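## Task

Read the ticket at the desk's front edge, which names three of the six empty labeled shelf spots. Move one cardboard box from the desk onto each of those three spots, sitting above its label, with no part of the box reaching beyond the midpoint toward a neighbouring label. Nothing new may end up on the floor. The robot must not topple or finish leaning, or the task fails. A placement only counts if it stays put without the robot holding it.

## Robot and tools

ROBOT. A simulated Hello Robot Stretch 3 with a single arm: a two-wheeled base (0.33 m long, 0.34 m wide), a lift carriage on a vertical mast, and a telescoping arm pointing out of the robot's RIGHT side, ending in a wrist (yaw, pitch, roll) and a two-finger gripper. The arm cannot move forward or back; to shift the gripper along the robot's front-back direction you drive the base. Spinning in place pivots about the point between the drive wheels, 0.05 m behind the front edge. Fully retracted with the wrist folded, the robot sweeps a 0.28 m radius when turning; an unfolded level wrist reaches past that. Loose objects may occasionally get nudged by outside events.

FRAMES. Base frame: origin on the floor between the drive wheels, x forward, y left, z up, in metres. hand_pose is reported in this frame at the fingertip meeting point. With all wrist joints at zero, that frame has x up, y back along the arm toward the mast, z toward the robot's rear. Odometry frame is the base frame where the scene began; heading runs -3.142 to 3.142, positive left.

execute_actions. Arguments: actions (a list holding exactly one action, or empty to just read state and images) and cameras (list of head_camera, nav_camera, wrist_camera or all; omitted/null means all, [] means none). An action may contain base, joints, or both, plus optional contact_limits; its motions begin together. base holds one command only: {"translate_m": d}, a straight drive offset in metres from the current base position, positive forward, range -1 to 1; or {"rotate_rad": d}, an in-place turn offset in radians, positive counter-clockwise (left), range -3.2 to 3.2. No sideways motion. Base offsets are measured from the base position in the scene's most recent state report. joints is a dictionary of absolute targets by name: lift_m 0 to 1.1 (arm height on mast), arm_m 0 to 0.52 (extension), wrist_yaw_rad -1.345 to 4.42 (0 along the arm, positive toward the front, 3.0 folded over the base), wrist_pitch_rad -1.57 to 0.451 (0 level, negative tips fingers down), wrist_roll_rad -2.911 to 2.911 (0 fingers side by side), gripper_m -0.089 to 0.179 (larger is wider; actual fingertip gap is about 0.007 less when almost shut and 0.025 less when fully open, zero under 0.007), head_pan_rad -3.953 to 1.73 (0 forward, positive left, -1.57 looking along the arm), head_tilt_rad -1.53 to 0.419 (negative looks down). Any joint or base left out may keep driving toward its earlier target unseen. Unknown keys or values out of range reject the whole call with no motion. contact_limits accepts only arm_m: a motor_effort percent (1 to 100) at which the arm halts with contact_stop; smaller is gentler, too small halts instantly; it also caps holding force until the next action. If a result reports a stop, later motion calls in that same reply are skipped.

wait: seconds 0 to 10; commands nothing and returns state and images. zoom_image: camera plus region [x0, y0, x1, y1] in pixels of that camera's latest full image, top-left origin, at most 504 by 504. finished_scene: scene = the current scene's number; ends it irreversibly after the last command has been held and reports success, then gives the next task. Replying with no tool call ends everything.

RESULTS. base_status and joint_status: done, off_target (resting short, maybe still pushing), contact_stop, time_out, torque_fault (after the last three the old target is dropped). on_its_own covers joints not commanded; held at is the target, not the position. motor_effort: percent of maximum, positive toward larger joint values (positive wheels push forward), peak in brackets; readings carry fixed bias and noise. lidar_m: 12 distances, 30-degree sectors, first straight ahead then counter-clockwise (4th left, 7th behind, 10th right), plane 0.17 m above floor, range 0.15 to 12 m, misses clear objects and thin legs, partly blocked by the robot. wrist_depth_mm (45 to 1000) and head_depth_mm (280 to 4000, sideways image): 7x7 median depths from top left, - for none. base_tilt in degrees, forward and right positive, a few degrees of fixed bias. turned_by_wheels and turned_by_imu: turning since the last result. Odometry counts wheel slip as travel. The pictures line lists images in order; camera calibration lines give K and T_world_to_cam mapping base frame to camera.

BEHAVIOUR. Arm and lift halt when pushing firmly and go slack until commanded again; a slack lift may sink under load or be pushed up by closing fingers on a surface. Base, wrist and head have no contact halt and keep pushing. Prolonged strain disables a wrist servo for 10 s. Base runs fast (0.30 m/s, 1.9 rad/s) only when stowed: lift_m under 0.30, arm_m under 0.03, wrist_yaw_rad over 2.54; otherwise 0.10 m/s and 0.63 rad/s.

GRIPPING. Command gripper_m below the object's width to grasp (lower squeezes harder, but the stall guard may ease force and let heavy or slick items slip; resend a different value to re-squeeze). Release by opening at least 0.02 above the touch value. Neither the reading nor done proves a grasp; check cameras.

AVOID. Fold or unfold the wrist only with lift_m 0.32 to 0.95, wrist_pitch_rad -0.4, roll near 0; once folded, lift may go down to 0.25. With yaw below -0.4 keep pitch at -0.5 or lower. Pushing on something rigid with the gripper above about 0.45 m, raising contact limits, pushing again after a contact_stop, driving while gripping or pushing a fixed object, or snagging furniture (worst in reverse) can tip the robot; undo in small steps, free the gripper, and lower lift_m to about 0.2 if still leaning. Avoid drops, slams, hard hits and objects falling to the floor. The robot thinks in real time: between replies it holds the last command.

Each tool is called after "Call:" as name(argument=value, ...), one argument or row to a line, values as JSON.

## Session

Call:
execute_actions(
  actions=[
    {"joints":{"head_pan_rad":0.8,"head_tilt_rad":-0.3}},
  ],
  cameras=["nav_camera"],
)

Call:
execute_actions(
  actions=[
    {"joints":{"head_pan_rad":-0.7}},
  ],
  cameras=["nav_camera"],
)

Call:
execute_actions(
  actions=[
    {"joints":{"head_pan_rad":-2.2}},
  ],
  cameras=["nav_camera"],
)

Call:
execute_actions(
  actions=[
    {"joints":{"head_pan_rad":-3.7}},
  ],
  cameras=["nav_camera"],
)

Scene clock: 1.00 s.
base_odometry: x=+0.000 y=+0.000 heading=+0.000 (m, m, rad; odometry frame)
turned_by_wheels: +0.000 (rad since the last result)
turned_by_imu: +0.000 (rad since the last result)
base_tilt: forward=-1.1 right=+0.6 (deg)
lidar_m: 2.00 2.06 1.70 1.35 1.53 1.82 1.73 1.80 2.39 2.51 2.59 2.11
head_depth_mm: 1914 1961 2060 2135 2228 2108 1644 / 2030 2110 2200 2307 2402 2113 1642 / 2182 2284 2395 2498 2591 2108 1647 / 2352 2486 2601 2744 2775 2116 1640 / 2434 2543 2673 2800 2794 2102 1637 / 2227 2308 2417 2487 2584 2100 1639 / 2037 2098 2198 1670 2328 1895 1643
base_status: not commanded
joint_positions: lift_m=+0.422 arm_m=-0.002 wrist_yaw_rad=+2.887 wrist_pitch_rad=-0.464 wrist_roll_rad=-0.011 gripper_m=+0.037 head_pan_rad=+0.793 head_tilt_rad=-0.296
joint_status: all done
motor_effort: left_wheel=+0(0) right_wheel=-1(1) lift_m=+33(33) arm_m=+1(1) wrist_yaw_rad=+0(0) wrist_pitch_rad=+6(6) wrist_roll_rad=+0(0) gripper_m=+0(0) head_pan_rad=+4(28) head_tilt_rad=-2(23) (%)
hand_pose: x=+0.0337 y=+0.0682 z=+0.4243 quat_wxyz=(+0.249, +0.699, +0.076, +0.666) (m; base frame)
wrist_depth_mm: - - - - - - - / - - - - - - - / - - - - - - - / 922 945 902 895 864 860 856 / 769 - 766 738 769 730 727 / 654 - - 617 654 639 624 / 574 563 559 575 551 550 546
pictures: nav_camera (sideways: a quarter turn counterclockwise sets it upright)
camera_calibration (this result's frames):
nav_camera: T_world_to_cam=[[0.157161, 0.177061, 0.971571, -1.22437], [0.676908, -0.735658, 0.0245718, 0.0182172], [0.719094, 0.653802, -0.235471, 0.2655], [0, 0, 0, 1]] pos_world=[-0.0108279, 0.0566058, 1.25163]
Images, in order (width x height): nav_camera 672x504.

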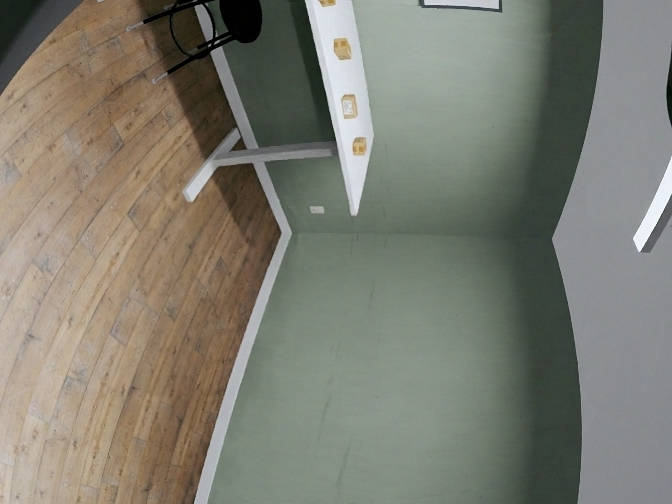

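Scene clock: 2.27 s.
base_odometry: x=+0.000 y=+0.000 heading=+0.000 (m, m, rad; odometry frame)
turned_by_wheels: +0.000 (rad since the last result)
turned_by_imu: +0.000 (rad since the last result)
base_tilt: forward=-1.1 right=+0.7 (deg)
lidar_m: 2.00 2.06 1.70 1.35 1.53 1.82 1.73 1.80 2.39 2.52 2.59 2.11
head_depth_mm: 2847 2957 2970 3077 2905 2130 1647 / 3040 3160 3296 3456 2955 2105 1638 / 2864 3002 3197 3383 2930 2117 1638 / 2604 2708 2864 3031 2972 2107 1642 / 2340 2458 2578 2662 2757 2111 1639 / 2163 2252 2360 2428 2519 2096 1638 / 2007 2094 2159 2185 2351 2116 1640
base_status: not commanded
joint_positions: lift_m=+0.422 arm_m=-0.002 wrist_yaw_rad=+2.887 wrist_pitch_rad=-0.464 wrist_roll_rad=-0.011 gripper_m=+0.037 head_pan_rad=-0.693 head_tilt_rad=-0.296
joint_status: all done
motor_effort: left_wheel=+0(1) right_wheel=-1(1) lift_m=+33(33) arm_m=+1(1) wrist_yaw_rad=+1(1) wrist_pitch_rad=+6(6) wrist_roll_rad=+0(0) gripper_m=+0(0) head_pan_rad=-3(33) head_tilt_rad=-2(2) (%)
hand_pose: x=+0.0337 y=+0.0682 z=+0.4243 quat_wxyz=(+0.249, +0.699, +0.076, +0.666) (m; base frame)
wrist_depth_mm: - - - - - - - / - - - - - - - / - - - - - - - / 901 922 872 880 874 893 854 / 761 - 757 741 756 728 721 / 654 - - 639 639 628 617 / 569 564 557 570 552 552 543
pictures: nav_camera (sideways: a quarter turn counterclockwise sets it upright)
camera_calibration (this result's frames):
nav_camera: T_world_to_cam=[[0.190013, -0.141687, 0.971504, -1.22448], [-0.675336, -0.7371, 0.0245856, 0.0264479], [0.712612, -0.660763, -0.235745, 0.265897], [0, 0, 0, 1]] pos_world=[0.0610477, 0.021696, 1.25162]
Images, in order (width x height): nav_camera 672x504.

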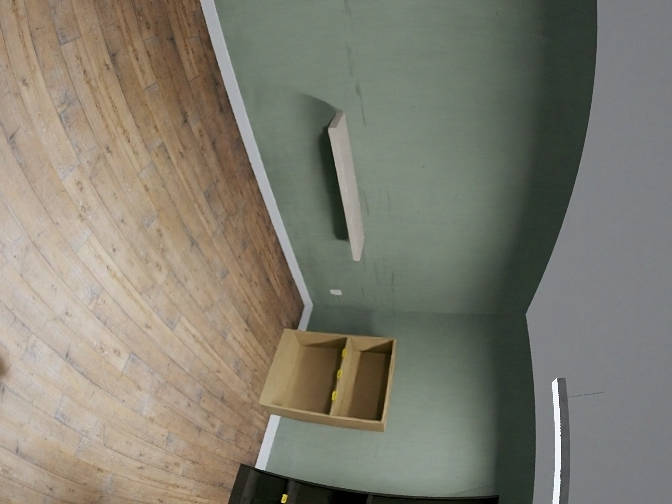

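Scene clock: 3.53 s.
base_odometry: x=+0.000 y=+0.000 heading=+0.000 (m, m, rad; odometry frame)
turned_by_wheels: +0.000 (rad since the last result)
turned_by_imu: +0.000 (rad since the last result)
base_tilt: forward=-1.1 right=+0.7 (deg)
lidar_m: 2.00 2.07 1.70 1.35 1.53 1.82 1.73 1.80 2.40 2.53 2.59 2.10
head_depth_mm: 1821 1880 1961 2022 2113 2099 1653 / 1960 2056 2140 2218 2328 2115 1636 / 2159 2253 2363 2478 2559 2089 1641 / 2393 2529 2662 2790 2782 2108 1649 / 2702 2872 3018 2997 2670 2109 1637 / 2917 3089 3217 3320 2791 2109 1638 / 2755 2863 2994 3102 2933 2098 1635
base_status: not commanded
joint_positions: lift_m=+0.422 arm_m=-0.002 wrist_yaw_rad=+2.887 wrist_pitch_rad=-0.464 wrist_roll_rad=-0.011 gripper_m=+0.037 head_pan_rad=-2.193 head_tilt_rad=-0.296
joint_status: all done
motor_effort: left_wheel=+0(1) right_wheel=+0(0) lift_m=+33(33) arm_m=+1(1) wrist_yaw_rad=+0(1) wrist_pitch_rad=+5(5) wrist_roll_rad=+0(0) gripper_m=+0(0) head_pan_rad=-2(33) head_tilt_rad=-1(2) (%)
hand_pose: x=+0.0337 y=+0.0682 z=+0.4243 quat_wxyz=(+0.249, +0.699, +0.076, +0.666) (m; base frame)
wrist_depth_mm: - - - - - - - / - - - - - - - / - - - - - - - / 909 930 908 871 870 880 889 / 762 - 749 746 754 731 751 / 671 - - 642 627 613 619 / 561 559 554 560 554 555 543
pictures: nav_camera (sideways: a quarter turn counterclockwise sets it upright)
camera_calibration (this result's frames):
nav_camera: T_world_to_cam=[[-0.12792, -0.199598, 0.971492, -1.22253], [-0.783023, 0.621506, 0.024588, 0.0271017], [-0.608696, -0.757556, -0.235792, 0.274018], [0, 0, 0, 1]] pos_world=[0.0316297, -0.0532734, 1.25162]
Images, in order (width x height): nav_camera 672x504.

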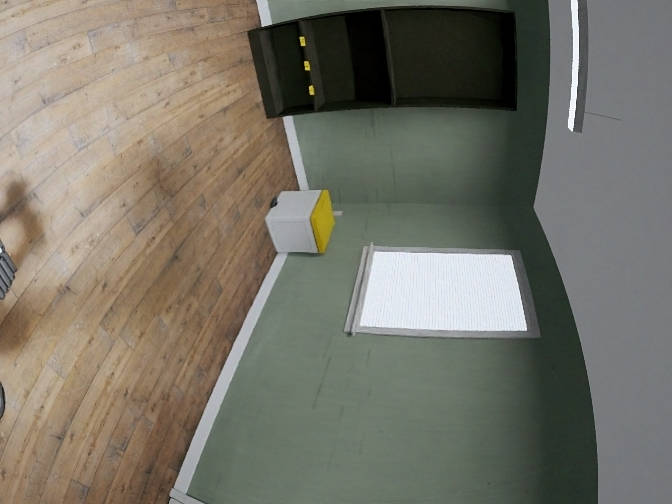

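Scene clock: 4.80 s.
base_odometry: x=+0.000 y=+0.000 heading=+0.000 (m, m, rad; odometry frame)
turned_by_wheels: +0.000 (rad since the last result)
turned_by_imu: +0.000 (rad since the last result)
base_tilt: forward=-1.1 right=+0.6 (deg)
lidar_m: 2.00 2.06 1.69 1.35 1.53 1.82 1.73 1.80 2.39 2.52 2.59 2.10
head_depth_mm: 2107 2198 2263 2334 2433 2118 1639 / 2270 2372 2472 2611 2664 2099 1641 / 2137 2236 2384 2520 2643 2111 1637 / 1984 2081 2186 2308 2452 2112 1634 / 1853 1927 2030 2126 2226 2110 1635 / 1716 1777 1861 1951 2063 2095 1639 / 1604 1674 1750 1816 1909 1945 1640
base_status: not commanded
joint_positions: lift_m=+0.422 arm_m=-0.002 wrist_yaw_rad=+2.887 wrist_pitch_rad=-0.464 wrist_roll_rad=-0.011 gripper_m=+0.037 head_pan_rad=-3.693 head_tilt_rad=-0.296
joint_status: all done
motor_effort: left_wheel=+0(0) right_wheel=+0(1) lift_m=+33(33) arm_m=+1(1) wrist_yaw_rad=+1(1) wrist_pitch_rad=+6(5) wrist_roll_rad=+0(0) gripper_m=+1(1) head_pan_rad=-2(32) head_tilt_rad=+0(2) (%)
hand_pose: x=+0.0337 y=+0.0682 z=+0.4243 quat_wxyz=(+0.249, +0.699, +0.076, +0.666) (m; base frame)
wrist_depth_mm: - - - - - - - / - - - - - - - / - - - - - - - / 900 918 923 865 889 861 859 / 744 - 756 749 769 724 723 / 655 - - 645 636 628 624 / 569 558 562 563 544 544 535
pictures: nav_camera (sideways: a quarter turn counterclockwise sets it upright)
camera_calibration (this result's frames):
nav_camera: T_world_to_cam=[[-0.208169, 0.113494, 0.971486, -1.22203], [0.564557, 0.825028, 0.0245893, 0.0188797], [-0.798712, 0.553578, -0.235819, 0.275212], [0, 0, 0, 1]] pos_world=[-0.0452328, -0.029235, 1.25162]
Images, in order (width x height): nav_camera 672x504.

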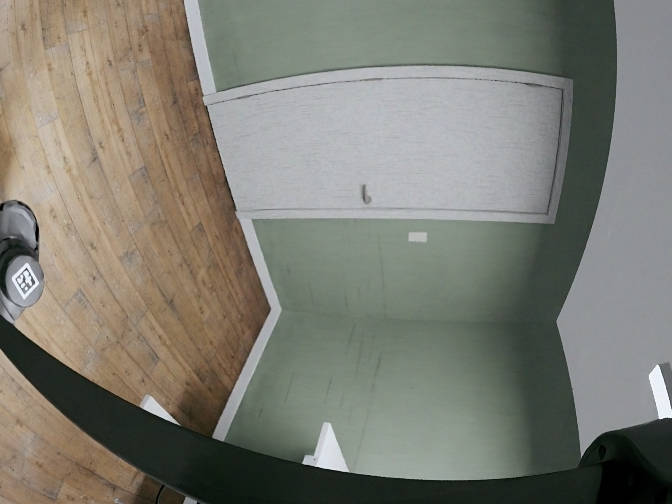

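Call:
execute_actions(
  actions=[
    {"base":{"rotate_rad":1.85},"joints":{"head_pan_rad":-0.15,"head_tilt_rad":-0.5,"lift_m":0.28,"wrist_pitch_rad":-0.4}},
  ],
  cameras=["nav_camera","head_camera"],
)

Scene clock: 8.97 s.
base_odometry: x=+0.000 y=+0.000 heading=+1.850 (m, m, rad; odometry frame)
turned_by_wheels: +1.850 (rad since the last result)
turned_by_imu: +1.864 (rad since the last result)
base_tilt: forward=-1.1 right=+0.6 (deg)
lidar_m: 1.31 2.06 1.72 1.75 2.01 2.57 2.51 2.35 2.01 2.01 1.72 1.35
head_depth_mm: 1661 1791 1466 2146 2129 1679 1392 / 1669 1794 1449 2160 2140 1687 1390 / 1656 1806 1453 2082 1978 1677 1382 / 1661 1792 1311 1734 1980 1676 1380 / 1654 1797 1304 2167 2059 1666 1379 / 1679 1797 1295 2107 1952 1666 1379 / 1687 1828 1414 2175 2109 1664 1378
base_status: done
joint_positions: lift_m=+0.280 arm_m=-0.002 wrist_yaw_rad=+2.887 wrist_pitch_rad=-0.420 wrist_roll_rad=-0.011 gripper_m=+0.037 head_pan_rad=-0.157 head_tilt_rad=-0.494
joint_status: all done
motor_effort: left_wheel=-4(13) right_wheel=+3(11) lift_m=+29(30) arm_m=+1(1) wrist_yaw_rad=+1(0) wrist_pitch_rad=+8(8) wrist_roll_rad=+0(0) gripper_m=-1(0) head_pan_rad=+2(32) head_tilt_rad=-4(21) (%)
hand_pose: x=+0.0352 y=+0.0738 z=+0.2924 quat_wxyz=(+0.234, +0.701, +0.060, +0.671) (m; base frame)
wrist_depth_mm: - - - - - - - / - - - - - - - / - 956 924 936 907 867 867 / - 731 714 720 704 693 672 / 607 - 600 584 590 570 569 / 507 - 509 506 501 491 477 / 450 - - 438 422 423 415
pictures: head_camera (sideways: a quarter turn clockwise sets it upright), nav_camera (sideways: a quarter turn counterclockwise sets it upright)
camera_calibration (this result's frames):
head_camera: T_world_to_cam=[[-0.439451, 0.0832164, -0.894404, 1.18331], [0.188422, 0.982087, -0.00120362, 0.00559478], [0.878282, -0.169054, -0.447259, 0.535188], [0, 0, 0, 1]] pos_world=[0.048905, -0.0134892, 1.29773]
nav_camera: T_world_to_cam=[[0.419834, -0.0539832, 0.905994, -1.14036], [-0.198712, -0.979478, 0.0337206, 0.0116552], [0.885581, -0.194189, -0.421945, 0.507168], [0, 0, 0, 1]] pos_world=[0.0319376, 0.0483424, 1.24676]
Images, in order (width x height): head_camera 896x504, nav_camera 672x504.

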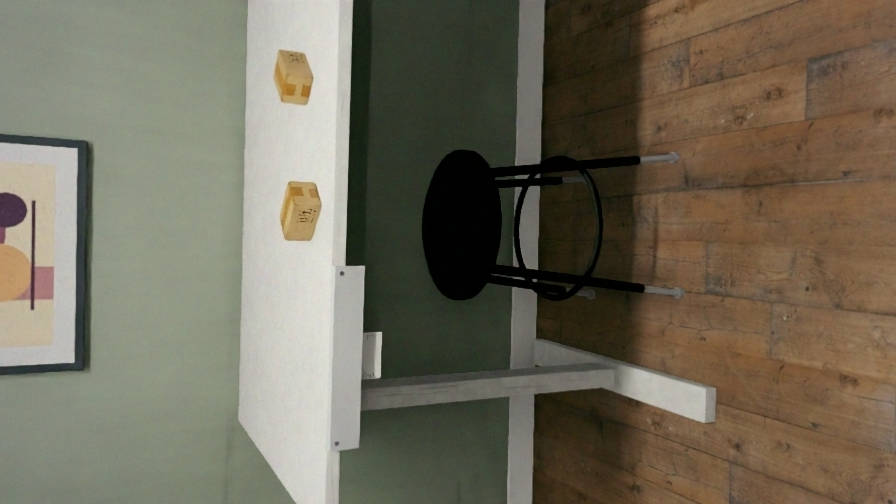

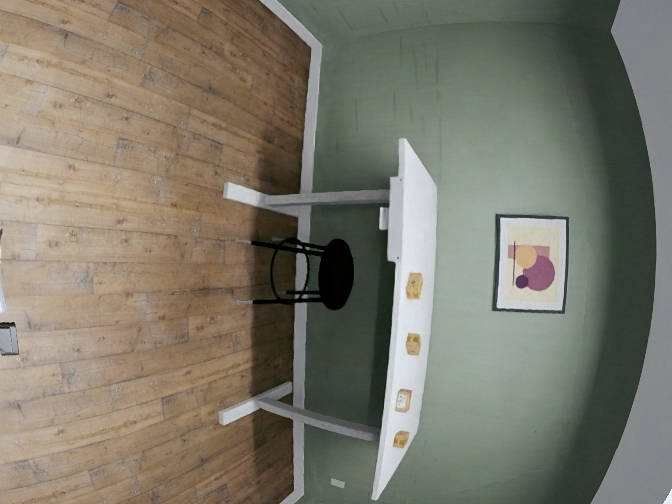

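Call:
execute_actions(
  actions=[
    {"base":{"translate_m":0.63}},
  ],
  cameras=[],
)

Call:
execute_actions(
  actions=[
    {"base":{"rotate_rad":1.34},"joints":{"lift_m":0.55,"head_pan_rad":1.65,"head_tilt_rad":-0.25}},
  ],
  cameras=[],
)

Call:
execute_actions(
  actions=[
    {"base":{"translate_m":0.13},"joints":{"lift_m":0.62,"wrist_yaw_rad":0,"wrist_pitch_rad":0.25,"gripper_m":0.17,"arm_m":0.08}},
  ],
  cameras=["wrist_camera","head_camera"],
)

Scene clock: 13.80 s.
base_odometry: x=-0.173 y=+0.606 heading=+1.850 (m, m, rad; odometry frame)
turned_by_wheels: +0.000 (rad since the last result)
turned_by_imu: -0.001 (rad since the last result)
base_tilt: forward=-1.2 right=+0.6 (deg)
lidar_m: 0.90 1.50 1.59 1.59 1.83 2.86 3.13 2.53 2.16 2.15 1.32 0.70
head_depth_mm: 1099 1208 1219 663 639 1045 1359 / 1101 1205 1216 769 637 975 1385 / 1102 1212 1208 768 597 1008 1350 / 1104 1209 1203 765 607 1625 1349 / 1102 1217 1196 763 606 1625 1349 / 1128 1213 1192 763 605 1574 1349 / 1128 1220 1298 761 630 1667 1375
base_status: done
joint_positions: lift_m=+0.280 arm_m=-0.002 wrist_yaw_rad=+2.887 wrist_pitch_rad=-0.419 wrist_roll_rad=-0.011 gripper_m=+0.037 head_pan_rad=-0.157 head_tilt_rad=-0.495
joint_status: not commanded
motor_effort: left_wheel=-4(11) right_wheel=+2(11) lift_m=+30(30) arm_m=+1(1) wrist_yaw_rad=+0(1) wrist_pitch_rad=+8(8) wrist_roll_rad=+0(0) gripper_m=-1(0) head_pan_rad=+3(2) head_tilt_rad=-2(3) (%)
hand_pose: x=+0.0352 y=+0.0739 z=+0.2925 quat_wxyz=(+0.234, +0.701, +0.060, +0.671) (m; base frame)
wrist_depth_mm: - - - - - - - / - - - - - - - / - 960 961 929 889 877 882 / - 739 716 702 711 710 678 / 601 - 585 594 592 572 562 / 507 - 515 497 495 486 482 / 447 - - 442 418 424 417
pictures: none
No camera images: the call's "cameras" was empty. Leave "cameras" out to get every camera's image.

Scene clock: 17.10 s.
base_odometry: x=-0.173 y=+0.606 heading=-3.094 (m, m, rad; odometry frame)
turned_by_wheels: +1.340 (rad since the last result)
turned_by_imu: +1.351 (rad since the last result)
base_tilt: forward=-1.1 right=+0.6 (deg)
lidar_m: 1.58 1.64 2.30 3.14 3.03 2.23 2.15 1.32 0.80 0.70 1.37 1.67
head_depth_mm: 3143 3295 3435 3597 3226 2231 1710 / 3145 3254 3413 3565 3199 2233 1710 / 3179 3222 3364 3525 3225 2234 1710 / 3127 3246 3365 3521 3159 2217 1706 / 3156 3319 3434 3583 3207 2211 1714 / 3178 3348 3450 3601 3181 2218 1705 / 3199 3321 3454 3562 3201 2228 1710
base_status: done
joint_positions: lift_m=+0.550 arm_m=-0.002 wrist_yaw_rad=+2.887 wrist_pitch_rad=-0.419 wrist_roll_rad=-0.011 gripper_m=+0.037 head_pan_rad=+1.643 head_tilt_rad=-0.260
joint_status: all done
motor_effort: left_wheel=-4(14) right_wheel=+3(9) lift_m=+36(35) arm_m=+1(1) wrist_yaw_rad=+1(1) wrist_pitch_rad=+8(8) wrist_roll_rad=+0(0) gripper_m=+0(0) head_pan_rad=+2(33) head_tilt_rad=+3(24) (%)
hand_pose: x=+0.0352 y=+0.0739 z=+0.5623 quat_wxyz=(+0.234, +0.701, +0.060, +0.671) (m; base frame)
wrist_depth_mm: - - - - - - - / - - - - - - - / - - - - - - - / - - - - - - - / - - - 945 - 918 921 / 840 - 851 820 813 797 788 / 725 721 684 703 687 696 694
pictures: none
No camera images: the call's "cameras" was empty. Leave "cameras" out to get every camera's image.

Scene clock: 19.60 s.
base_odometry: x=-0.303 y=+0.599 heading=-3.094 (m, m, rad; odometry frame)
turned_by_wheels: +0.000 (rad since the last result)
turned_by_imu: +0.000 (rad since the last result)
base_tilt: forward=-1.1 right=+0.7 (deg)
lidar_m: 1.45 1.52 2.10 3.11 3.21 2.37 2.29 1.42 0.72 0.72 1.37 1.53
head_depth_mm: 3175 3283 3441 3655 3159 2230 1708 / 3144 3313 3453 3591 3240 2231 1709 / 3134 3230 3359 3537 3234 2215 1708 / 3149 3258 3377 3541 3200 2220 1709 / 3169 3270 3409 3578 3207 2215 1705 / 3195 3328 3469 3628 3201 2218 1704 / 3211 3323 3489 3478 3208 2219 1703
base_status: done
joint_positions: lift_m=+0.620 arm_m=+0.080 wrist_yaw_rad=+0.003 wrist_pitch_rad=+0.227 wrist_roll_rad=-0.011 gripper_m=+0.170 head_pan_rad=+1.643 head_tilt_rad=-0.260
joint_status: all done
motor_effort: left_wheel=-4(6) right_wheel=+4(8) lift_m=+36(36) arm_m=+3(3) wrist_yaw_rad=-4(4) wrist_pitch_rad=+9(9) wrist_roll_rad=+0(0) gripper_m=+0(88) head_pan_rad=+3(2) head_tilt_rad=+4(3) (%)
hand_pose: x=-0.0206 y=-0.4798 z=+0.7928 quat_wxyz=(+0.707, -0.079, -0.699, +0.081) (m; base frame)
wrist_depth_mm: 227 224 206 202 202 204 201 / 294 287 298 212 211 317 333 / - - 501 532 524 517 531 / 979 - 972 - - - - / 951 997 974 976 - - - / 954 981 966 971 973 959 982 / - 952 975 954 934 575 538
pictures: head_camera (sideways: a quarter turn clockwise sets it upright), wrist_camera
camera_calibration (this result's frames):
head_camera: T_world_to_cam=[[0.00295964, -0.227665, -0.973735, 1.28417], [-0.999168, -0.0402787, 0.00638046, 0.00296468], [-0.0406734, 0.972906, -0.227595, 0.254918], [0, 0, 0, 1]] pos_world=[0.00952991, 0.0444695, 1.30844]
wrist_camera: T_world_to_cam=[[-0.999736, 0.00176834, -0.0229205, -0.00170266], [0.0227901, -0.054498, -0.998254, 0.807652], [-0.00301438, -0.998512, 0.0544433, -0.358778], [0, 0, 0, 1]] pos_world=[-0.0211902, -0.314226, 0.825736]
Images, in order (width x height): head_camera 896x504, wrist_camera 644x364.

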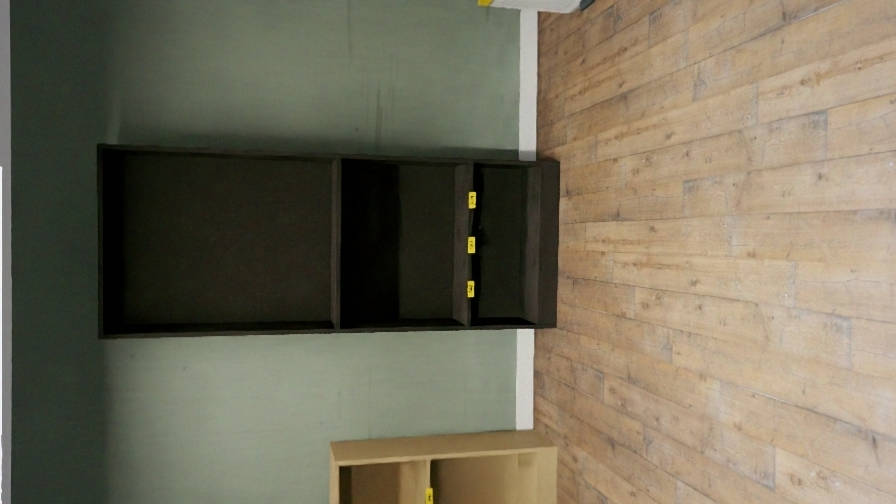

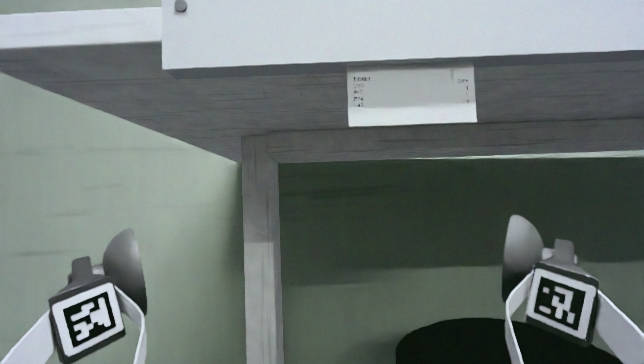

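Call:
zoom_image(
  camera="head_camera",
  region=[420,180,540,310],
)

Call:
execute_actions(
  actions=[
    {"joints":{"lift_m":0.65,"arm_m":0.19},"contact_limits":{"arm_m":15}},
  ],
  cameras=["wrist_camera"],
)

Call:
zoom_image(
  camera="wrist_camera",
  region=[340,0,540,160],
)

Region (420, 180, 540, 310) of head_camera's 896x504 image, scaled by 3.877, with more detail than that image has; it fills the left 465 columns of this view, and the rest is white.

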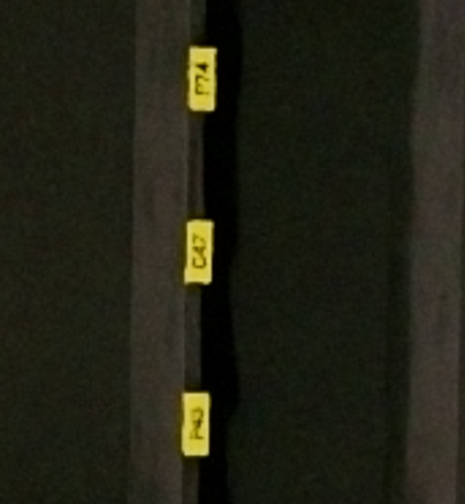

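Scene clock: 22.43 s.
base_odometry: x=-0.303 y=+0.599 heading=-3.094 (m, m, rad; odometry frame)
turned_by_wheels: +0.000 (rad since the last result)
turned_by_imu: +0.001 (rad since the last result)
base_tilt: forward=-1.1 right=+0.6 (deg)
lidar_m: 1.45 1.52 2.11 3.11 3.23 2.36 2.28 1.41 0.72 0.72 1.37 1.52
head_depth_mm: 3138 3304 3436 3586 3147 2226 1711 / 3137 3308 3424 3639 3210 2236 1719 / 3132 3219 3373 3525 3210 2226 1701 / 3169 3261 3390 3532 3195 2222 1703 / 3153 3284 3401 3576 3202 2216 1703 / 3190 3313 3460 3623 3145 2223 1710 / 3187 3334 3442 3505 3149 2214 1713
base_status: not commanded
joint_positions: lift_m=+0.650 arm_m=+0.190 wrist_yaw_rad=+0.002 wrist_pitch_rad=+0.228 wrist_roll_rad=-0.011 gripper_m=+0.170 head_pan_rad=+1.643 head_tilt_rad=-0.260
joint_status: all done
motor_effort: left_wheel=-4(4) right_wheel=+3(3) lift_m=+36(41) arm_m=+3(1) wrist_yaw_rad=-2(3) wrist_pitch_rad=+9(9) wrist_roll_rad=+0(0) gripper_m=+0(0) head_pan_rad=+3(3) head_tilt_rad=+3(4) (%)
contact_limits: arm_m 15 (drawing in: default 15, maximum 25; extending or still: default 22, maximum 36)
hand_pose: x=-0.0208 y=-0.5898 z=+0.8230 quat_wxyz=(+0.707, -0.080, -0.699, +0.081) (m; base frame)
wrist_depth_mm: 100 98 100 102 101 101 100 / 206 209 214 218 101 100 100 / 850 353 368 391 100 100 99 / 869 877 512 882 864 884 885 / 862 879 496 873 879 856 872 / 844 861 485 881 851 883 855 / - 865 481 852 865 852 845
pictures: wrist_camera
camera_calibration (this result's frames):
wrist_camera: T_world_to_cam=[[-0.999733, 0.00275407, -0.0229249, -0.000487266], [0.0227373, -0.0553898, -0.998206, 0.831265], [-0.00401893, -0.998461, 0.0553124, -0.470913], [0, 0, 0, 1]] pos_world=[-0.0212804, -0.424144, 0.85581]
Images, in order (width x height): wrist_camera 644x364.

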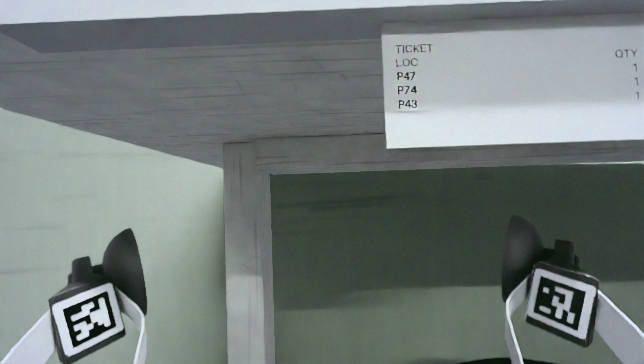

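Region (340, 0, 540, 160) of wrist_camera's 644x364 image, scaled by 2.520; it fills the top 403 rows of this view, and the rest is white.

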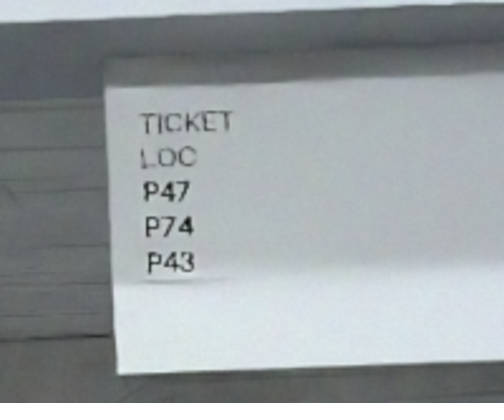

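Call:
execute_actions(
  actions=[
    {"base":{"translate_m":-0.1},"joints":{"arm_m":0}},
  ],
  cameras=[],
)

Call:
execute_actions(
  actions=[
    {"base":{"translate_m":-0.28},"joints":{"lift_m":1.08,"wrist_pitch_rad":-0.3,"head_pan_rad":1.72}},
  ],
  cameras=["head_camera","wrist_camera"],
)

Call:
zoom_image(
  camera="head_camera",
  region=[370,330,520,504],
)

Scene clock: 26.03 s.
base_odometry: x=-0.203 y=+0.604 heading=-3.094 (m, m, rad; odometry frame)
turned_by_wheels: +0.000 (rad since the last result)
turned_by_imu: +0.001 (rad since the last result)
base_tilt: forward=-1.1 right=+0.6 (deg)
lidar_m: 1.56 1.61 2.25 3.12 3.08 2.26 2.18 1.34 0.82 0.70 1.37 1.63
head_depth_mm: 3145 3276 3437 3592 3212 2239 1713 / 3132 3245 3402 3613 3195 2229 1709 / 3169 3242 3320 3522 3193 2231 1715 / 3168 3252 3375 3542 3223 2217 1702 / 3180 3288 3437 3635 3176 2215 1709 / 3205 3332 3449 3620 3206 2219 1710 / 3198 3299 3473 3582 3159 2214 1708
base_status: done
joint_positions: lift_m=+0.650 arm_m=+0.000 wrist_yaw_rad=+0.002 wrist_pitch_rad=+0.228 wrist_roll_rad=-0.011 gripper_m=+0.170 head_pan_rad=+1.643 head_tilt_rad=-0.260
joint_status: all done
motor_effort: left_wheel=-4(10) right_wheel=+3(4) lift_m=+37(36) arm_m=-1(0) wrist_yaw_rad=-2(3) wrist_pitch_rad=+9(9) wrist_roll_rad=+0(0) gripper_m=+0(0) head_pan_rad=+3(2) head_tilt_rad=+5(3) (%)
hand_pose: x=-0.0210 y=-0.4003 z=+0.8230 quat_wxyz=(+0.707, -0.080, -0.699, +0.080) (m; base frame)
wrist_depth_mm: - - - - - - - / - - - 279 277 294 297 / 339 282 280 280 277 426 449 / - - 627 - - - - / - - - - - - - / - - - - - - - / - - - - 656 - -
pictures: none
No camera images: the call's "cameras" was empty. Leave "cameras" out to get every camera's image.

Scene clock: 30.77 s.
base_odometry: x=+0.076 y=+0.617 heading=-3.094 (m, m, rad; odometry frame)
turned_by_wheels: +0.000 (rad since the last result)
turned_by_imu: +0.002 (rad since the last result)
base_tilt: forward=-1.1 right=+0.7 (deg)
lidar_m: 1.84 1.90 2.65 3.13 2.68 1.97 1.90 1.86 1.14 0.73 0.72 1.88
head_depth_mm: 3069 3148 3270 3432 3201 2228 1715 / 3107 3191 3337 3490 3220 2231 1704 / 3153 3257 3400 3535 3206 2218 1701 / 3162 3332 3467 3659 3211 2210 1698 / 3225 3328 3511 3570 3203 2215 1700 / 3200 3353 3503 - - 2126 1718 / - - - - - - 1707
base_status: done
joint_positions: lift_m=+1.080 arm_m=+0.000 wrist_yaw_rad=+0.002 wrist_pitch_rad=-0.316 wrist_roll_rad=-0.011 gripper_m=+0.170 head_pan_rad=+1.713 head_tilt_rad=-0.260
joint_status: all done
motor_effort: left_wheel=-3(10) right_wheel=+4(4) lift_m=+36(37) arm_m=-1(1) wrist_yaw_rad=-1(1) wrist_pitch_rad=+7(9) wrist_roll_rad=+0(0) gripper_m=-1(0) head_pan_rad=+3(9) head_tilt_rad=+3(5) (%)
hand_pose: x=-0.0211 y=-0.3813 z=+1.1161 quat_wxyz=(+0.702, +0.112, -0.694, -0.110) (m; base frame)
wrist_depth_mm: 927 910 936 964 948 964 968 / - - - - - - - / - 823 788 772 761 750 730 / 583 586 564 570 504 537 485 / 457 458 425 434 434 445 429 / 373 370 379 373 374 380 375 / - 963 781 756 - - -
pictures: head_camera (sideways: a quarter turn clockwise sets it upright), wrist_camera
camera_calibration (this result's frames):
head_camera: T_world_to_cam=[[0.0188491, -0.226903, -0.973735, 1.28408], [-0.993917, -0.109947, 0.00638046, 0.00293265], [-0.108507, 0.967691, -0.227595, 0.255332], [0, 0, 0, 1]] pos_world=[0.00641646, 0.0446005, 1.30844]
wrist_camera: T_world_to_cam=[[-0.999744, 0.015006, -0.0169306, 0.00332288], [0.021991, 0.468849, -0.883004, 1.20672], [-0.00531247, -0.883151, -0.469059, 0.350228], [0, 0, 0, 1]] pos_world=[-0.0213543, -0.256515, 1.22987]
Images, in order (width x height): head_camera 896x504, wrist_camera 644x364.

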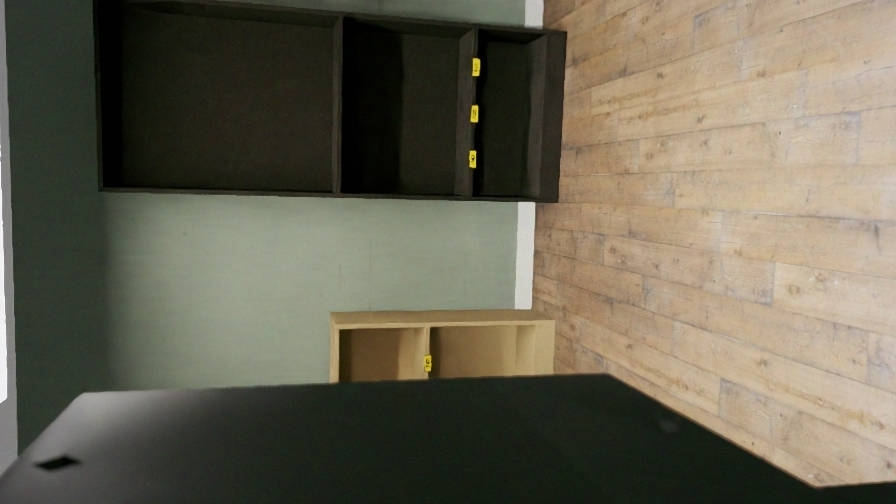

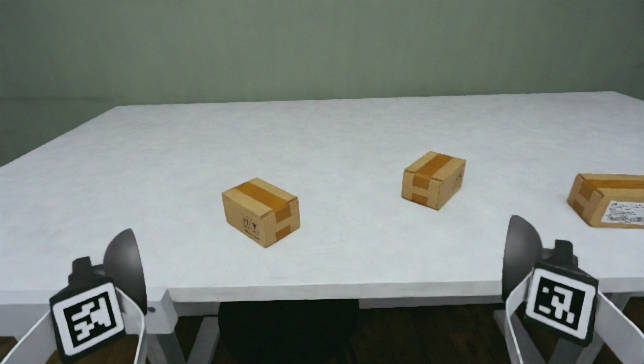

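Region (370, 330, 520, 504) of head_camera's 896x504 image, scaled by 2.897, with more detail than that image has; it fills the left 434 columns of this view, and the rest is white.

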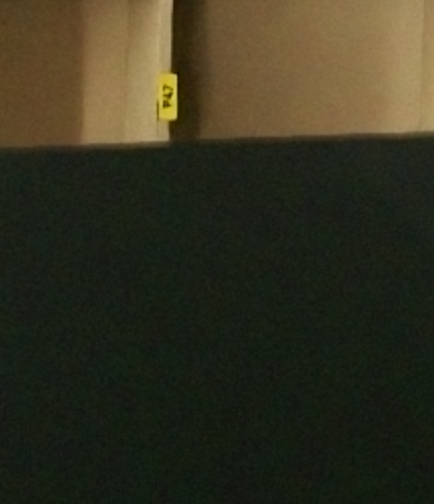

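Call:
execute_actions(
  actions=[
    {"base":{"translate_m":-0.1},"joints":{"arm_m":0.325,"wrist_yaw_rad":0.85,"lift_m":1.02}},
  ],
  cameras=[],
)

Call:
execute_actions(
  actions=[
    {"joints":{"lift_m":0.952,"gripper_m":0.14}},
  ],
  cameras=["wrist_camera"],
)

Scene clock: 37.80 s.
base_odometry: x=+0.176 y=+0.622 heading=-3.094 (m, m, rad; odometry frame)
turned_by_wheels: +0.000 (rad since the last result)
turned_by_imu: +0.002 (rad since the last result)
base_tilt: forward=-1.1 right=+0.7 (deg)
lidar_m: 1.93 2.03 2.80 3.12 2.54 1.87 1.80 1.85 1.07 0.72 0.75 1.88
head_depth_mm: 3082 3181 3324 3408 3215 2229 1715 / 3087 3234 3320 3477 3219 2226 1712 / 3154 3287 3406 3549 3208 2210 1704 / 3196 3319 3501 3669 3201 2226 1713 / 3215 3339 3440 3559 3201 2223 1707 / 3233 3398 3565 3573 - - - / 3261 3427 3535 3647 - - -
base_status: done
joint_positions: lift_m=+1.020 arm_m=+0.325 wrist_yaw_rad=+0.848 wrist_pitch_rad=-0.317 wrist_roll_rad=-0.011 gripper_m=+0.170 head_pan_rad=+1.713 head_tilt_rad=-0.260
joint_status: all done
motor_effort: left_wheel=-4(11) right_wheel=+4(5) lift_m=+30(32) arm_m=+3(6) wrist_yaw_rad=+2(5) wrist_pitch_rad=+7(7) wrist_roll_rad=+0(0) gripper_m=+0(1) head_pan_rad=+3(3) head_tilt_rad=+4(3) (%)
hand_pose: x=+0.1555 y=-0.6259 z=+1.0561 quat_wxyz=(+0.686, +0.388, -0.587, +0.188) (m; base frame)
wrist_depth_mm: - - - - 775 662 580 / - - - - 830 694 596 / - - 630 604 585 581 574 / - 455 445 444 429 425 414 / 385 356 345 341 338 348 333 / - 288 284 215 276 276 279 / - 241 242 182 229 233 223
pictures: none
No camera images: the call's "cameras" was empty. Leave "cameras" out to get every camera's image.

Scene clock: 39.27 s.
base_odometry: x=+0.176 y=+0.622 heading=-3.094 (m, m, rad; odometry frame)
turned_by_wheels: +0.000 (rad since the last result)
turned_by_imu: +0.000 (rad since the last result)
base_tilt: forward=-1.1 right=+0.6 (deg)
lidar_m: 1.94 2.03 2.80 3.13 2.54 1.87 1.80 1.85 1.07 0.72 0.76 1.88
head_depth_mm: 3096 3177 3287 3415 3228 2219 1718 / 3092 3240 3330 3508 3211 2244 1709 / 3137 3293 3419 3602 3206 2233 1705 / 3168 3345 3524 3681 3212 2233 1701 / 3224 3367 3503 3564 3162 2216 1704 / 3215 3391 3535 3621 3175 2326 - / 3304 3419 3563 3689 3190 2316 -
base_status: not commanded
joint_positions: lift_m=+0.952 arm_m=+0.325 wrist_yaw_rad=+0.848 wrist_pitch_rad=-0.317 wrist_roll_rad=-0.011 gripper_m=+0.140 head_pan_rad=+1.713 head_tilt_rad=-0.260
joint_status: all done
motor_effort: left_wheel=-4(4) right_wheel=+3(3) lift_m=+29(28) arm_m=+3(3) wrist_yaw_rad=+3(3) wrist_pitch_rad=+7(7) wrist_roll_rad=+0(0) gripper_m=-1(89) head_pan_rad=+3(2) head_tilt_rad=+5(4) (%)
hand_pose: x=+0.1555 y=-0.6259 z=+0.9882 quat_wxyz=(+0.686, +0.388, -0.587, +0.188) (m; base frame)
wrist_depth_mm: - - - - 808 671 564 / - - - 661 662 637 563 / 482 440 426 417 401 392 382 / 331 310 302 195 290 286 283 / 249 242 236 152 218 235 224 / 203 - 187 125 175 - 185 / - 160 163 134 150 157 157
pictures: wrist_camera
camera_calibration (this result's frames):
wrist_camera: T_world_to_cam=[[-0.673831, -0.738692, -0.0169138, -0.341033], [-0.337197, 0.327797, -0.882523, 1.1716], [0.657457, -0.588968, -0.469964, 0.157061], [0, 0, 0, 1]] pos_world=[0.0619997, -0.54346, 1.10201]
Images, in order (width x height): wrist_camera 644x364.

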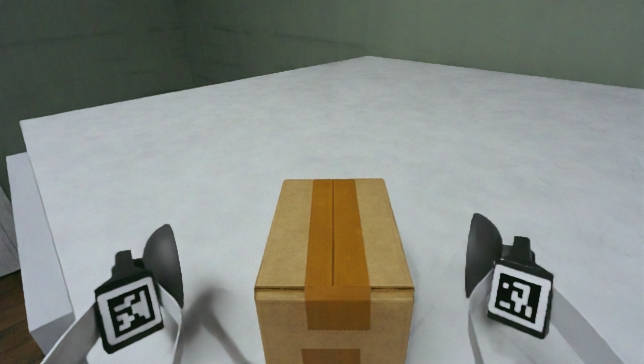

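Call:
execute_actions(
  actions=[
    {"joints":{"gripper_m":0.01,"arm_m":0.332}},
  ],
  cameras=[],
)

Call:
execute_actions(
  actions=[
    {"joints":{"lift_m":1.0}},
  ],
  cameras=["wrist_camera"],
)

Call:
execute_actions(
  actions=[
    {"base":{"rotate_rad":1.335},"joints":{"arm_m":0,"wrist_yaw_rad":1.5}},
  ],
  cameras=[],
)

Call:
execute_actions(
  actions=[
    {"base":{"translate_m":0.6},"joints":{"lift_m":0.28,"wrist_yaw_rad":2.62,"wrist_pitch_rad":-0.4,"head_pan_rad":0.65}},
  ],
  cameras=[],
)

Call:
execute_actions(
  actions=[
    {"base":{"translate_m":1.0},"joints":{"head_pan_rad":1.0}},
  ],
  cameras=["head_camera"],
)

Call:
execute_actions(
  actions=[
    {"base":{"translate_m":1.0}},
  ],
  cameras=[],
)

Call:
execute_actions(
  actions=[
    {"base":{"rotate_rad":1.785},"joints":{"lift_m":0.55,"wrist_yaw_rad":0,"wrist_pitch_rad":-0.3,"head_pan_rad":-1.7,"head_tilt_rad":-0.9}},
  ],
  cameras=["head_camera","wrist_camera"],
)

Scene clock: 43.30 s.
base_odometry: x=+0.176 y=+0.622 heading=-3.094 (m, m, rad; odometry frame)
turned_by_wheels: +0.000 (rad since the last result)
turned_by_imu: +0.001 (rad since the last result)
base_tilt: forward=-1.1 right=+0.7 (deg)
lidar_m: 1.94 2.04 2.80 3.13 2.53 1.86 1.80 1.85 1.07 0.72 0.75 1.88
head_depth_mm: 3050 3162 3265 3415 3209 2235 1710 / 3139 3216 3331 3501 3184 2229 1712 / 3127 3307 3443 3588 3184 2226 1710 / 3187 3308 3484 3665 3205 2223 1703 / 3203 3372 3464 3593 3206 2227 1706 / 3273 3379 3510 3660 3204 2321 - / 3291 3434 3567 3714 3177 2326 -
base_status: not commanded
joint_positions: lift_m=+0.952 arm_m=+0.332 wrist_yaw_rad=+0.850 wrist_pitch_rad=-0.315 wrist_roll_rad=-0.011 gripper_m=+0.011 head_pan_rad=+1.713 head_tilt_rad=-0.260
joint_status: all done
motor_effort: left_wheel=-4(5) right_wheel=+3(3) lift_m=+29(29) arm_m=+3(2) wrist_yaw_rad=+1(2) wrist_pitch_rad=+6(7) wrist_roll_rad=+0(0) gripper_m=-23(98) head_pan_rad=+3(2) head_tilt_rad=+5(4) (%)
hand_pose: x=+0.1559 y=-0.6327 z=+0.9885 quat_wxyz=(+0.685, +0.388, -0.586, +0.189) (m; base frame)
wrist_depth_mm: - - - - 785 655 557 / - - - 678 649 634 570 / 482 439 426 416 409 396 389 / 316 309 304 195 293 287 283 / 242 240 238 153 193 226 224 / 205 196 130 128 124 187 185 / 178 166 159 136 153 160 158
pictures: none
No camera images: the call's "cameras" was empty. Leave "cameras" out to get every camera's image.

Scene clock: 44.57 s.
base_odometry: x=+0.176 y=+0.622 heading=-3.094 (m, m, rad; odometry frame)
turned_by_wheels: +0.000 (rad since the last result)
turned_by_imu: +0.000 (rad since the last result)
base_tilt: forward=-1.1 right=+0.6 (deg)
lidar_m: 1.94 2.04 2.80 3.13 2.54 1.87 1.80 1.84 1.07 0.72 0.75 1.88
head_depth_mm: 3064 3156 3281 3437 3226 2238 1716 / 3139 3187 3311 3509 3204 2218 1711 / 3167 3264 3409 3577 3217 2237 1717 / 3186 3299 3465 3619 3228 2214 1703 / 3207 3333 3507 3572 3199 2224 1706 / 3222 3364 3497 3659 3472 - - / 3278 3416 3553 3683 - - -
base_status: not commanded
joint_positions: lift_m=+1.000 arm_m=+0.332 wrist_yaw_rad=+0.850 wrist_pitch_rad=-0.324 wrist_roll_rad=-0.011 gripper_m=+0.014 head_pan_rad=+1.713 head_tilt_rad=-0.260
joint_status: all done
motor_effort: left_wheel=-4(4) right_wheel=+3(3) lift_m=+37(39) arm_m=+3(2) wrist_yaw_rad=+0(0) wrist_pitch_rad=+9(10) wrist_roll_rad=+0(0) gripper_m=-22(23) head_pan_rad=+2(3) head_tilt_rad=+4(5) (%)
hand_pose: x=+0.1553 y=-0.6322 z=+1.0343 quat_wxyz=(+0.686, +0.391, -0.585, +0.186) (m; base frame)
wrist_depth_mm: - - - - 797 654 553 / - - - 972 793 650 591 / - 572 543 530 522 513 499 / 434 406 391 197 377 377 371 / 335 313 312 152 226 299 294 / 277 257 130 128 124 245 242 / 234 217 209 136 202 208 206
pictures: wrist_camera
camera_calibration (this result's frames):
wrist_camera: T_world_to_cam=[[-0.672549, -0.739859, -0.0169197, -0.345934], [-0.342287, 0.331255, -0.879266, 1.21384], [0.656138, -0.585558, -0.47603, 0.183858], [0, 0, 0, 1]] pos_world=[0.0621888, -0.550375, 1.14896]
Images, in order (width x height): wrist_camera 644x364.

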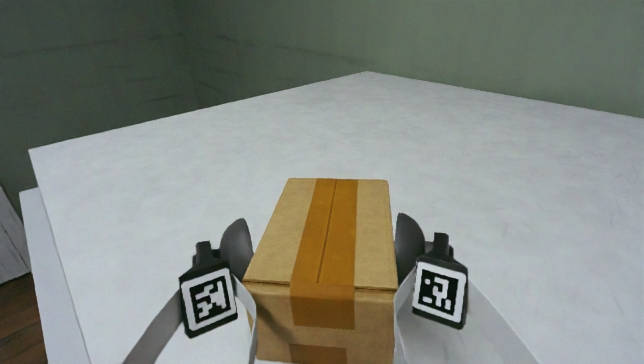

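Scene clock: 48.23 s.
base_odometry: x=+0.176 y=+0.622 heading=-1.759 (m, m, rad; odometry frame)
turned_by_wheels: +1.335 (rad since the last result)
turned_by_imu: +1.347 (rad since the last result)
base_tilt: forward=-1.1 right=+0.6 (deg)
lidar_m: 3.12 3.15 2.04 1.81 1.81 1.07 0.72 0.76 1.03 1.93 1.94 2.31
head_depth_mm: 1712 1788 1874 1968 2065 2139 1707 / 1687 1762 1842 1935 2031 2102 1711 / 1665 1729 1810 1906 1992 2068 1703 / 1643 1714 1784 1873 1970 2044 1704 / 1619 1686 1755 1844 1929 2018 1699 / 1596 1659 1732 1815 1889 - - / 1580 1640 1707 1797 - - -
base_status: done
joint_positions: lift_m=+1.000 arm_m=+0.000 wrist_yaw_rad=+1.499 wrist_pitch_rad=-0.324 wrist_roll_rad=-0.011 gripper_m=+0.014 head_pan_rad=+1.713 head_tilt_rad=-0.260
joint_status: all done
motor_effort: left_wheel=-4(11) right_wheel=+3(10) lift_m=+37(37) arm_m=-1(2) wrist_yaw_rad=+1(5) wrist_pitch_rad=+9(10) wrist_roll_rad=+0(0) gripper_m=-21(21) head_pan_rad=+2(3) head_tilt_rad=+5(5) (%)
hand_pose: x=+0.2133 y=-0.1623 z=+1.0342 quat_wxyz=(+0.591, +0.557, -0.430, +0.395) (m; base frame)
wrist_depth_mm: - - - - - - - / - - - - - - - / - - - - - - - / - - - 196 - - - / - - - 153 - - - / - - 131 128 124 - - / - - - 136 - - -
pictures: none
No camera images: the call's "cameras" was empty. Leave "cameras" out to get every camera's image.

Scene clock: 55.60 s.
base_odometry: x=+0.064 y=+0.033 heading=-1.760 (m, m, rad; odometry frame)
turned_by_wheels: +0.000 (rad since the last result)
turned_by_imu: -0.001 (rad since the last result)
base_tilt: forward=-1.1 right=+0.6 (deg)
lidar_m: 2.54 2.61 2.20 1.94 1.94 1.63 1.69 1.52 2.03 1.80 1.82 2.14
head_depth_mm: 2538 2611 2723 2849 2884 2230 1711 / 2628 2693 2805 2950 3040 2231 1710 / 2723 2826 2928 2972 2953 2236 1716 / 2801 2927 3019 3118 3007 2234 1708 / 2913 3056 3135 3192 3105 2211 1706 / 3026 3225 3310 3469 3196 2219 1718 / 2881 2935 2981 3103 2999 2215 1703
base_status: done
joint_positions: lift_m=+0.280 arm_m=+0.000 wrist_yaw_rad=+2.617 wrist_pitch_rad=-0.422 wrist_roll_rad=-0.011 gripper_m=+0.014 head_pan_rad=+0.657 head_tilt_rad=-0.260
joint_status: all done
motor_effort: left_wheel=-4(6) right_wheel=+3(7) lift_m=+30(28) arm_m=-1(1) wrist_yaw_rad=+4(6) wrist_pitch_rad=+9(10) wrist_roll_rad=+0(0) gripper_m=-22(21) head_pan_rad=-2(33) head_tilt_rad=+4(4) (%)
hand_pose: x=+0.0909 y=+0.0485 z=+0.2918 quat_wxyz=(+0.323, +0.703, -0.034, +0.633) (m; base frame)
wrist_depth_mm: - - - - - - - / - - - - - - - / 963 939 919 901 898 857 893 / 738 745 725 195 696 697 679 / 608 595 593 152 361 560 572 / 502 493 131 128 124 492 471 / - 454 413 136 409 417 415
pictures: none
No camera images: the call's "cameras" was empty. Leave "cameras" out to get every camera's image.

Scene clock: 60.60 s.
base_odometry: x=-0.124 y=-0.949 heading=-1.760 (m, m, rad; odometry frame)
turned_by_wheels: +0.000 (rad since the last result)
turned_by_imu: -0.003 (rad since the last result)
base_tilt: forward=-1.1 right=+0.6 (deg)
lidar_m: 1.62 1.60 2.14 2.17 2.17 2.56 2.26 2.45 1.81 1.59 1.59 1.57
head_depth_mm: 1799 1859 1924 1985 2062 2108 1714 / 1934 2000 2047 1899 1984 2047 1712 / 2069 2163 2221 2216 2338 2131 1711 / 2249 2330 2402 2415 2543 2232 1709 / 2440 2540 2630 2457 2536 2225 1710 / 2516 2597 2684 2808 2833 2238 1706 / 2295 2383 2444 2538 2632 2221 1711
base_status: done
joint_positions: lift_m=+0.280 arm_m=+0.000 wrist_yaw_rad=+2.617 wrist_pitch_rad=-0.423 wrist_roll_rad=-0.011 gripper_m=+0.014 head_pan_rad=+0.993 head_tilt_rad=-0.260
joint_status: all done
motor_effort: left_wheel=-3(10) right_wheel=+3(10) lift_m=+30(30) arm_m=-1(1) wrist_yaw_rad=+3(4) wrist_pitch_rad=+9(9) wrist_roll_rad=+0(0) gripper_m=-21(21) head_pan_rad=+3(17) head_tilt_rad=+4(4) (%)
hand_pose: x=+0.0908 y=+0.0485 z=+0.2917 quat_wxyz=(+0.323, +0.703, -0.034, +0.633) (m; base frame)
wrist_depth_mm: - - - - - - - / - - - - - - - / 977 943 915 916 868 877 853 / 739 718 720 197 695 704 679 / 602 601 594 152 356 570 568 / 503 496 131 128 124 485 483 / - 460 407 136 406 422 421
pictures: head_camera (sideways: a quarter turn clockwise sets it upright)
camera_calibration (this result's frames):
head_camera: T_world_to_cam=[[-0.135393, -0.183019, -0.973742, 1.28503], [-0.819846, 0.572549, 0.00638141, 0.00186958], [0.556347, 0.799182, -0.227566, 0.251239], [0, 0, 0, 1]] pos_world=[0.03574, 0.0333281, 1.30845]
Images, in order (width x height): head_camera 896x504.

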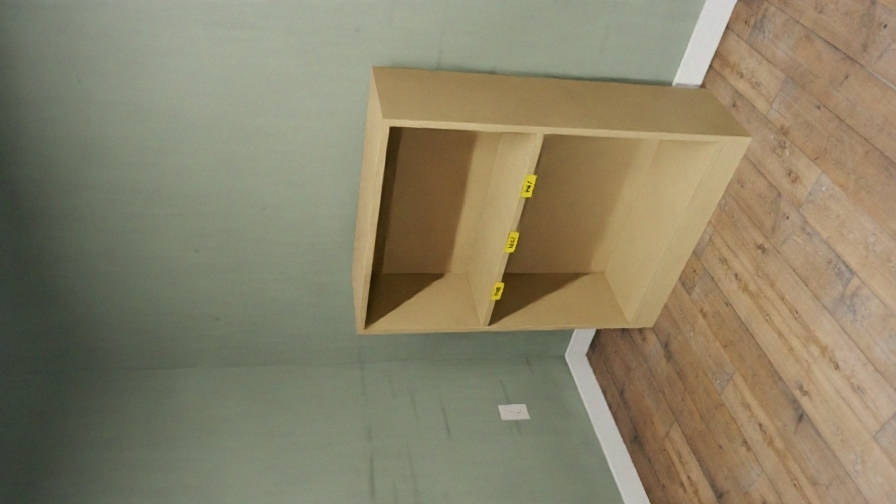

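Scene clock: 65.60 s.
base_odometry: x=-0.312 y=-1.932 heading=-1.760 (m, m, rad; odometry frame)
turned_by_wheels: +0.000 (rad since the last result)
turned_by_imu: -0.003 (rad since the last result)
base_tilt: forward=-1.1 right=+0.7 (deg)
lidar_m: 0.62 0.84 0.78 1.24 2.40 2.82 3.22 2.58 1.55 1.36 0.94 1.04
head_depth_mm: 785 809 837 857 685 931 968 / 833 866 900 918 949 1017 1046 / 769 809 849 867 919 1002 1045 / 691 720 754 790 830 892 943 / 1130 1179 1237 1303 1371 1445 1526 / 1234 1300 1372 1392 1454 1496 1548 / 1366 1443 1535 1284 1299 1350 1399
base_status: done
joint_positions: lift_m=+0.280 arm_m=+0.000 wrist_yaw_rad=+2.618 wrist_pitch_rad=-0.423 wrist_roll_rad=-0.011 gripper_m=+0.014 head_pan_rad=+0.993 head_tilt_rad=-0.260
joint_status: not commanded
motor_effort: left_wheel=-3(9) right_wheel=+2(9) lift_m=+30(30) arm_m=-1(1) wrist_yaw_rad=+3(3) wrist_pitch_rad=+9(9) wrist_roll_rad=+0(0) gripper_m=-21(21) head_pan_rad=+2(1) head_tilt_rad=+4(5) (%)
hand_pose: x=+0.0907 y=+0.0485 z=+0.2917 quat_wxyz=(+0.323, +0.703, -0.034, +0.633) (m; base frame)
wrist_depth_mm: - - - 826 842 717 605 / - - - 881 874 753 622 / 988 941 920 839 707 665 638 / 727 716 707 195 666 578 524 / 599 598 587 153 359 570 502 / 512 504 130 129 124 487 479 / - 449 408 137 416 419 424
pictures: none
No camera images: the call's "cameras" was empty. Leave "cameras" out to get every camera's image.

Scene clock: 69.43 s.
base_odometry: x=-0.312 y=-1.932 heading=+0.025 (m, m, rad; odometry frame)
turned_by_wheels: +1.785 (rad since the last result)
turned_by_imu: +1.800 (rad since the last result)
base_tilt: forward=-1.1 right=+0.6 (deg)
lidar_m: 2.40 2.48 3.34 3.24 1.97 1.42 0.94 0.97 0.62 0.84 0.78 1.24
head_depth_mm: 888 1036 1246 1556 1477 1300 1166 / 554 663 1159 1505 1480 1298 1179 / 573 845 922 1027 1329 1291 - / 570 887 1049 1095 1325 1303 - / 566 870 1026 1090 997 1262 1151 / 561 857 1006 1087 1292 1263 1147 / 555 839 989 1084 1266 1246 1147
base_status: done
joint_positions: lift_m=+0.550 arm_m=+0.000 wrist_yaw_rad=+0.003 wrist_pitch_rad=-0.328 wrist_roll_rad=-0.011 gripper_m=+0.014 head_pan_rad=-1.693 head_tilt_rad=-0.889
joint_status: all done
motor_effort: left_wheel=-4(13) right_wheel=+3(8) lift_m=+37(36) arm_m=-1(1) wrist_yaw_rad=-3(3) wrist_pitch_rad=+11(14) wrist_roll_rad=+0(0) gripper_m=-22(21) head_pan_rad=-2(33) head_tilt_rad=-6(36) (%)
hand_pose: x=-0.0208 y=-0.3800 z=+0.5832 quat_wxyz=(+0.702, +0.117, -0.693, -0.114) (m; base frame)
wrist_depth_mm: 526 522 526 526 532 365 613 / 567 574 563 565 561 366 657 / 595 600 604 608 594 396 701 / 508 499 491 195 480 436 773 / 415 410 404 153 285 489 847 / 678 752 132 129 124 863 885 / 645 662 649 136 592 733 738
pictures: head_camera (sideways: a quarter turn clockwise sets it upright), wrist_camera
camera_calibration (this result's frames):
head_camera: T_world_to_cam=[[0.105633, 0.749539, -0.653477, 0.865919], [0.988412, -0.151182, -0.0136327, 0.0168923], [-0.109013, -0.644465, -0.756823, 0.943915], [0, 0, 0, 1]] pos_world=[-0.00526719, -0.0381666, 1.28047]
wrist_camera: T_world_to_cam=[[-0.999761, 0.0139463, -0.016841, -0.00586989], [0.0214674, 0.479658, -0.877193, 0.736248], [-0.0041557, -0.877345, -0.479843, 0.10991], [0, 0, 0, 1]] pos_world=[-0.0212171, -0.256637, 0.698473]
Images, in order (width x height): head_camera 896x504, wrist_camera 644x364.

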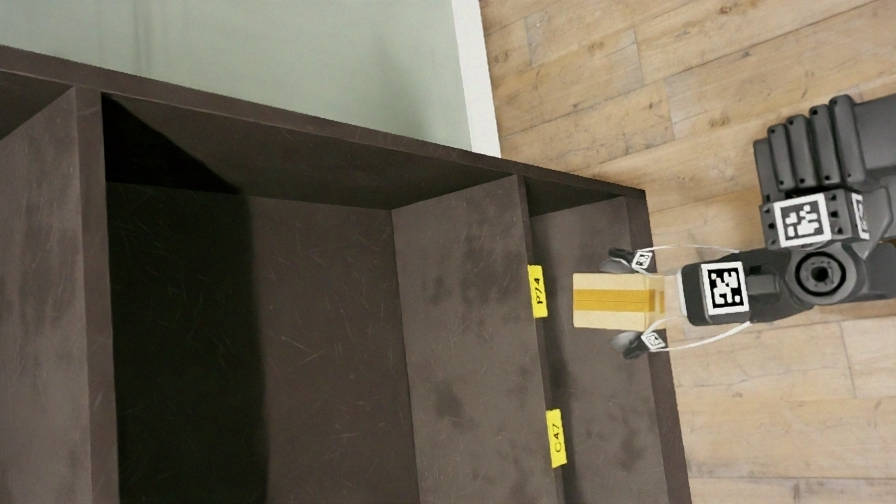

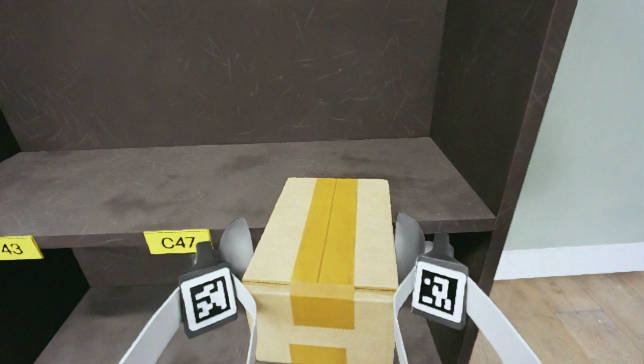

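Call:
execute_actions(
  actions=[
    {"base":{"translate_m":-0.035},"joints":{"arm_m":0.31,"lift_m":0.49}},
  ],
  cameras=[],
)

Scene clock: 73.40 s.
base_odometry: x=-0.347 y=-1.932 heading=+0.025 (m, m, rad; odometry frame)
turned_by_wheels: +0.000 (rad since the last result)
turned_by_imu: +0.001 (rad since the last result)
base_tilt: forward=-1.1 right=+0.7 (deg)
lidar_m: 2.43 2.52 3.38 3.25 1.91 1.38 0.91 0.93 0.61 0.78 0.81 1.26
head_depth_mm: 892 1036 1251 1561 1479 1303 1162 / 552 995 1209 1509 1480 1302 1176 / 572 719 805 1021 1444 1320 - / 569 885 1046 1116 1293 1293 1152 / 565 870 1025 1118 1294 1278 1152 / 561 855 1005 1085 1291 1257 1145 / 554 842 986 1081 1268 1245 1144
base_status: done
joint_positions: lift_m=+0.490 arm_m=+0.310 wrist_yaw_rad=+0.002 wrist_pitch_rad=-0.328 wrist_roll_rad=-0.011 gripper_m=+0.014 head_pan_rad=-1.693 head_tilt_rad=-0.889
joint_status: all done
motor_effort: left_wheel=-4(11) right_wheel=+3(6) lift_m=+30(29) arm_m=+3(3) wrist_yaw_rad=-2(3) wrist_pitch_rad=+11(11) wrist_roll_rad=+0(0) gripper_m=-21(21) head_pan_rad=-2(2) head_tilt_rad=-6(6) (%)
hand_pose: x=-0.0211 y=-0.6896 z=+0.5235 quat_wxyz=(+0.702, +0.117, -0.693, -0.114) (m; base frame)
wrist_depth_mm: 248 249 248 252 252 254 206 / 266 266 268 271 274 272 210 / 285 286 291 291 293 293 210 / 311 309 315 196 316 310 212 / 294 291 290 153 217 276 214 / 241 240 131 128 124 230 212 / 202 203 194 136 188 197 192
pictures: none
No camera images: the call's "cameras" was empty. Leave "cameras" out to get every camera's image.


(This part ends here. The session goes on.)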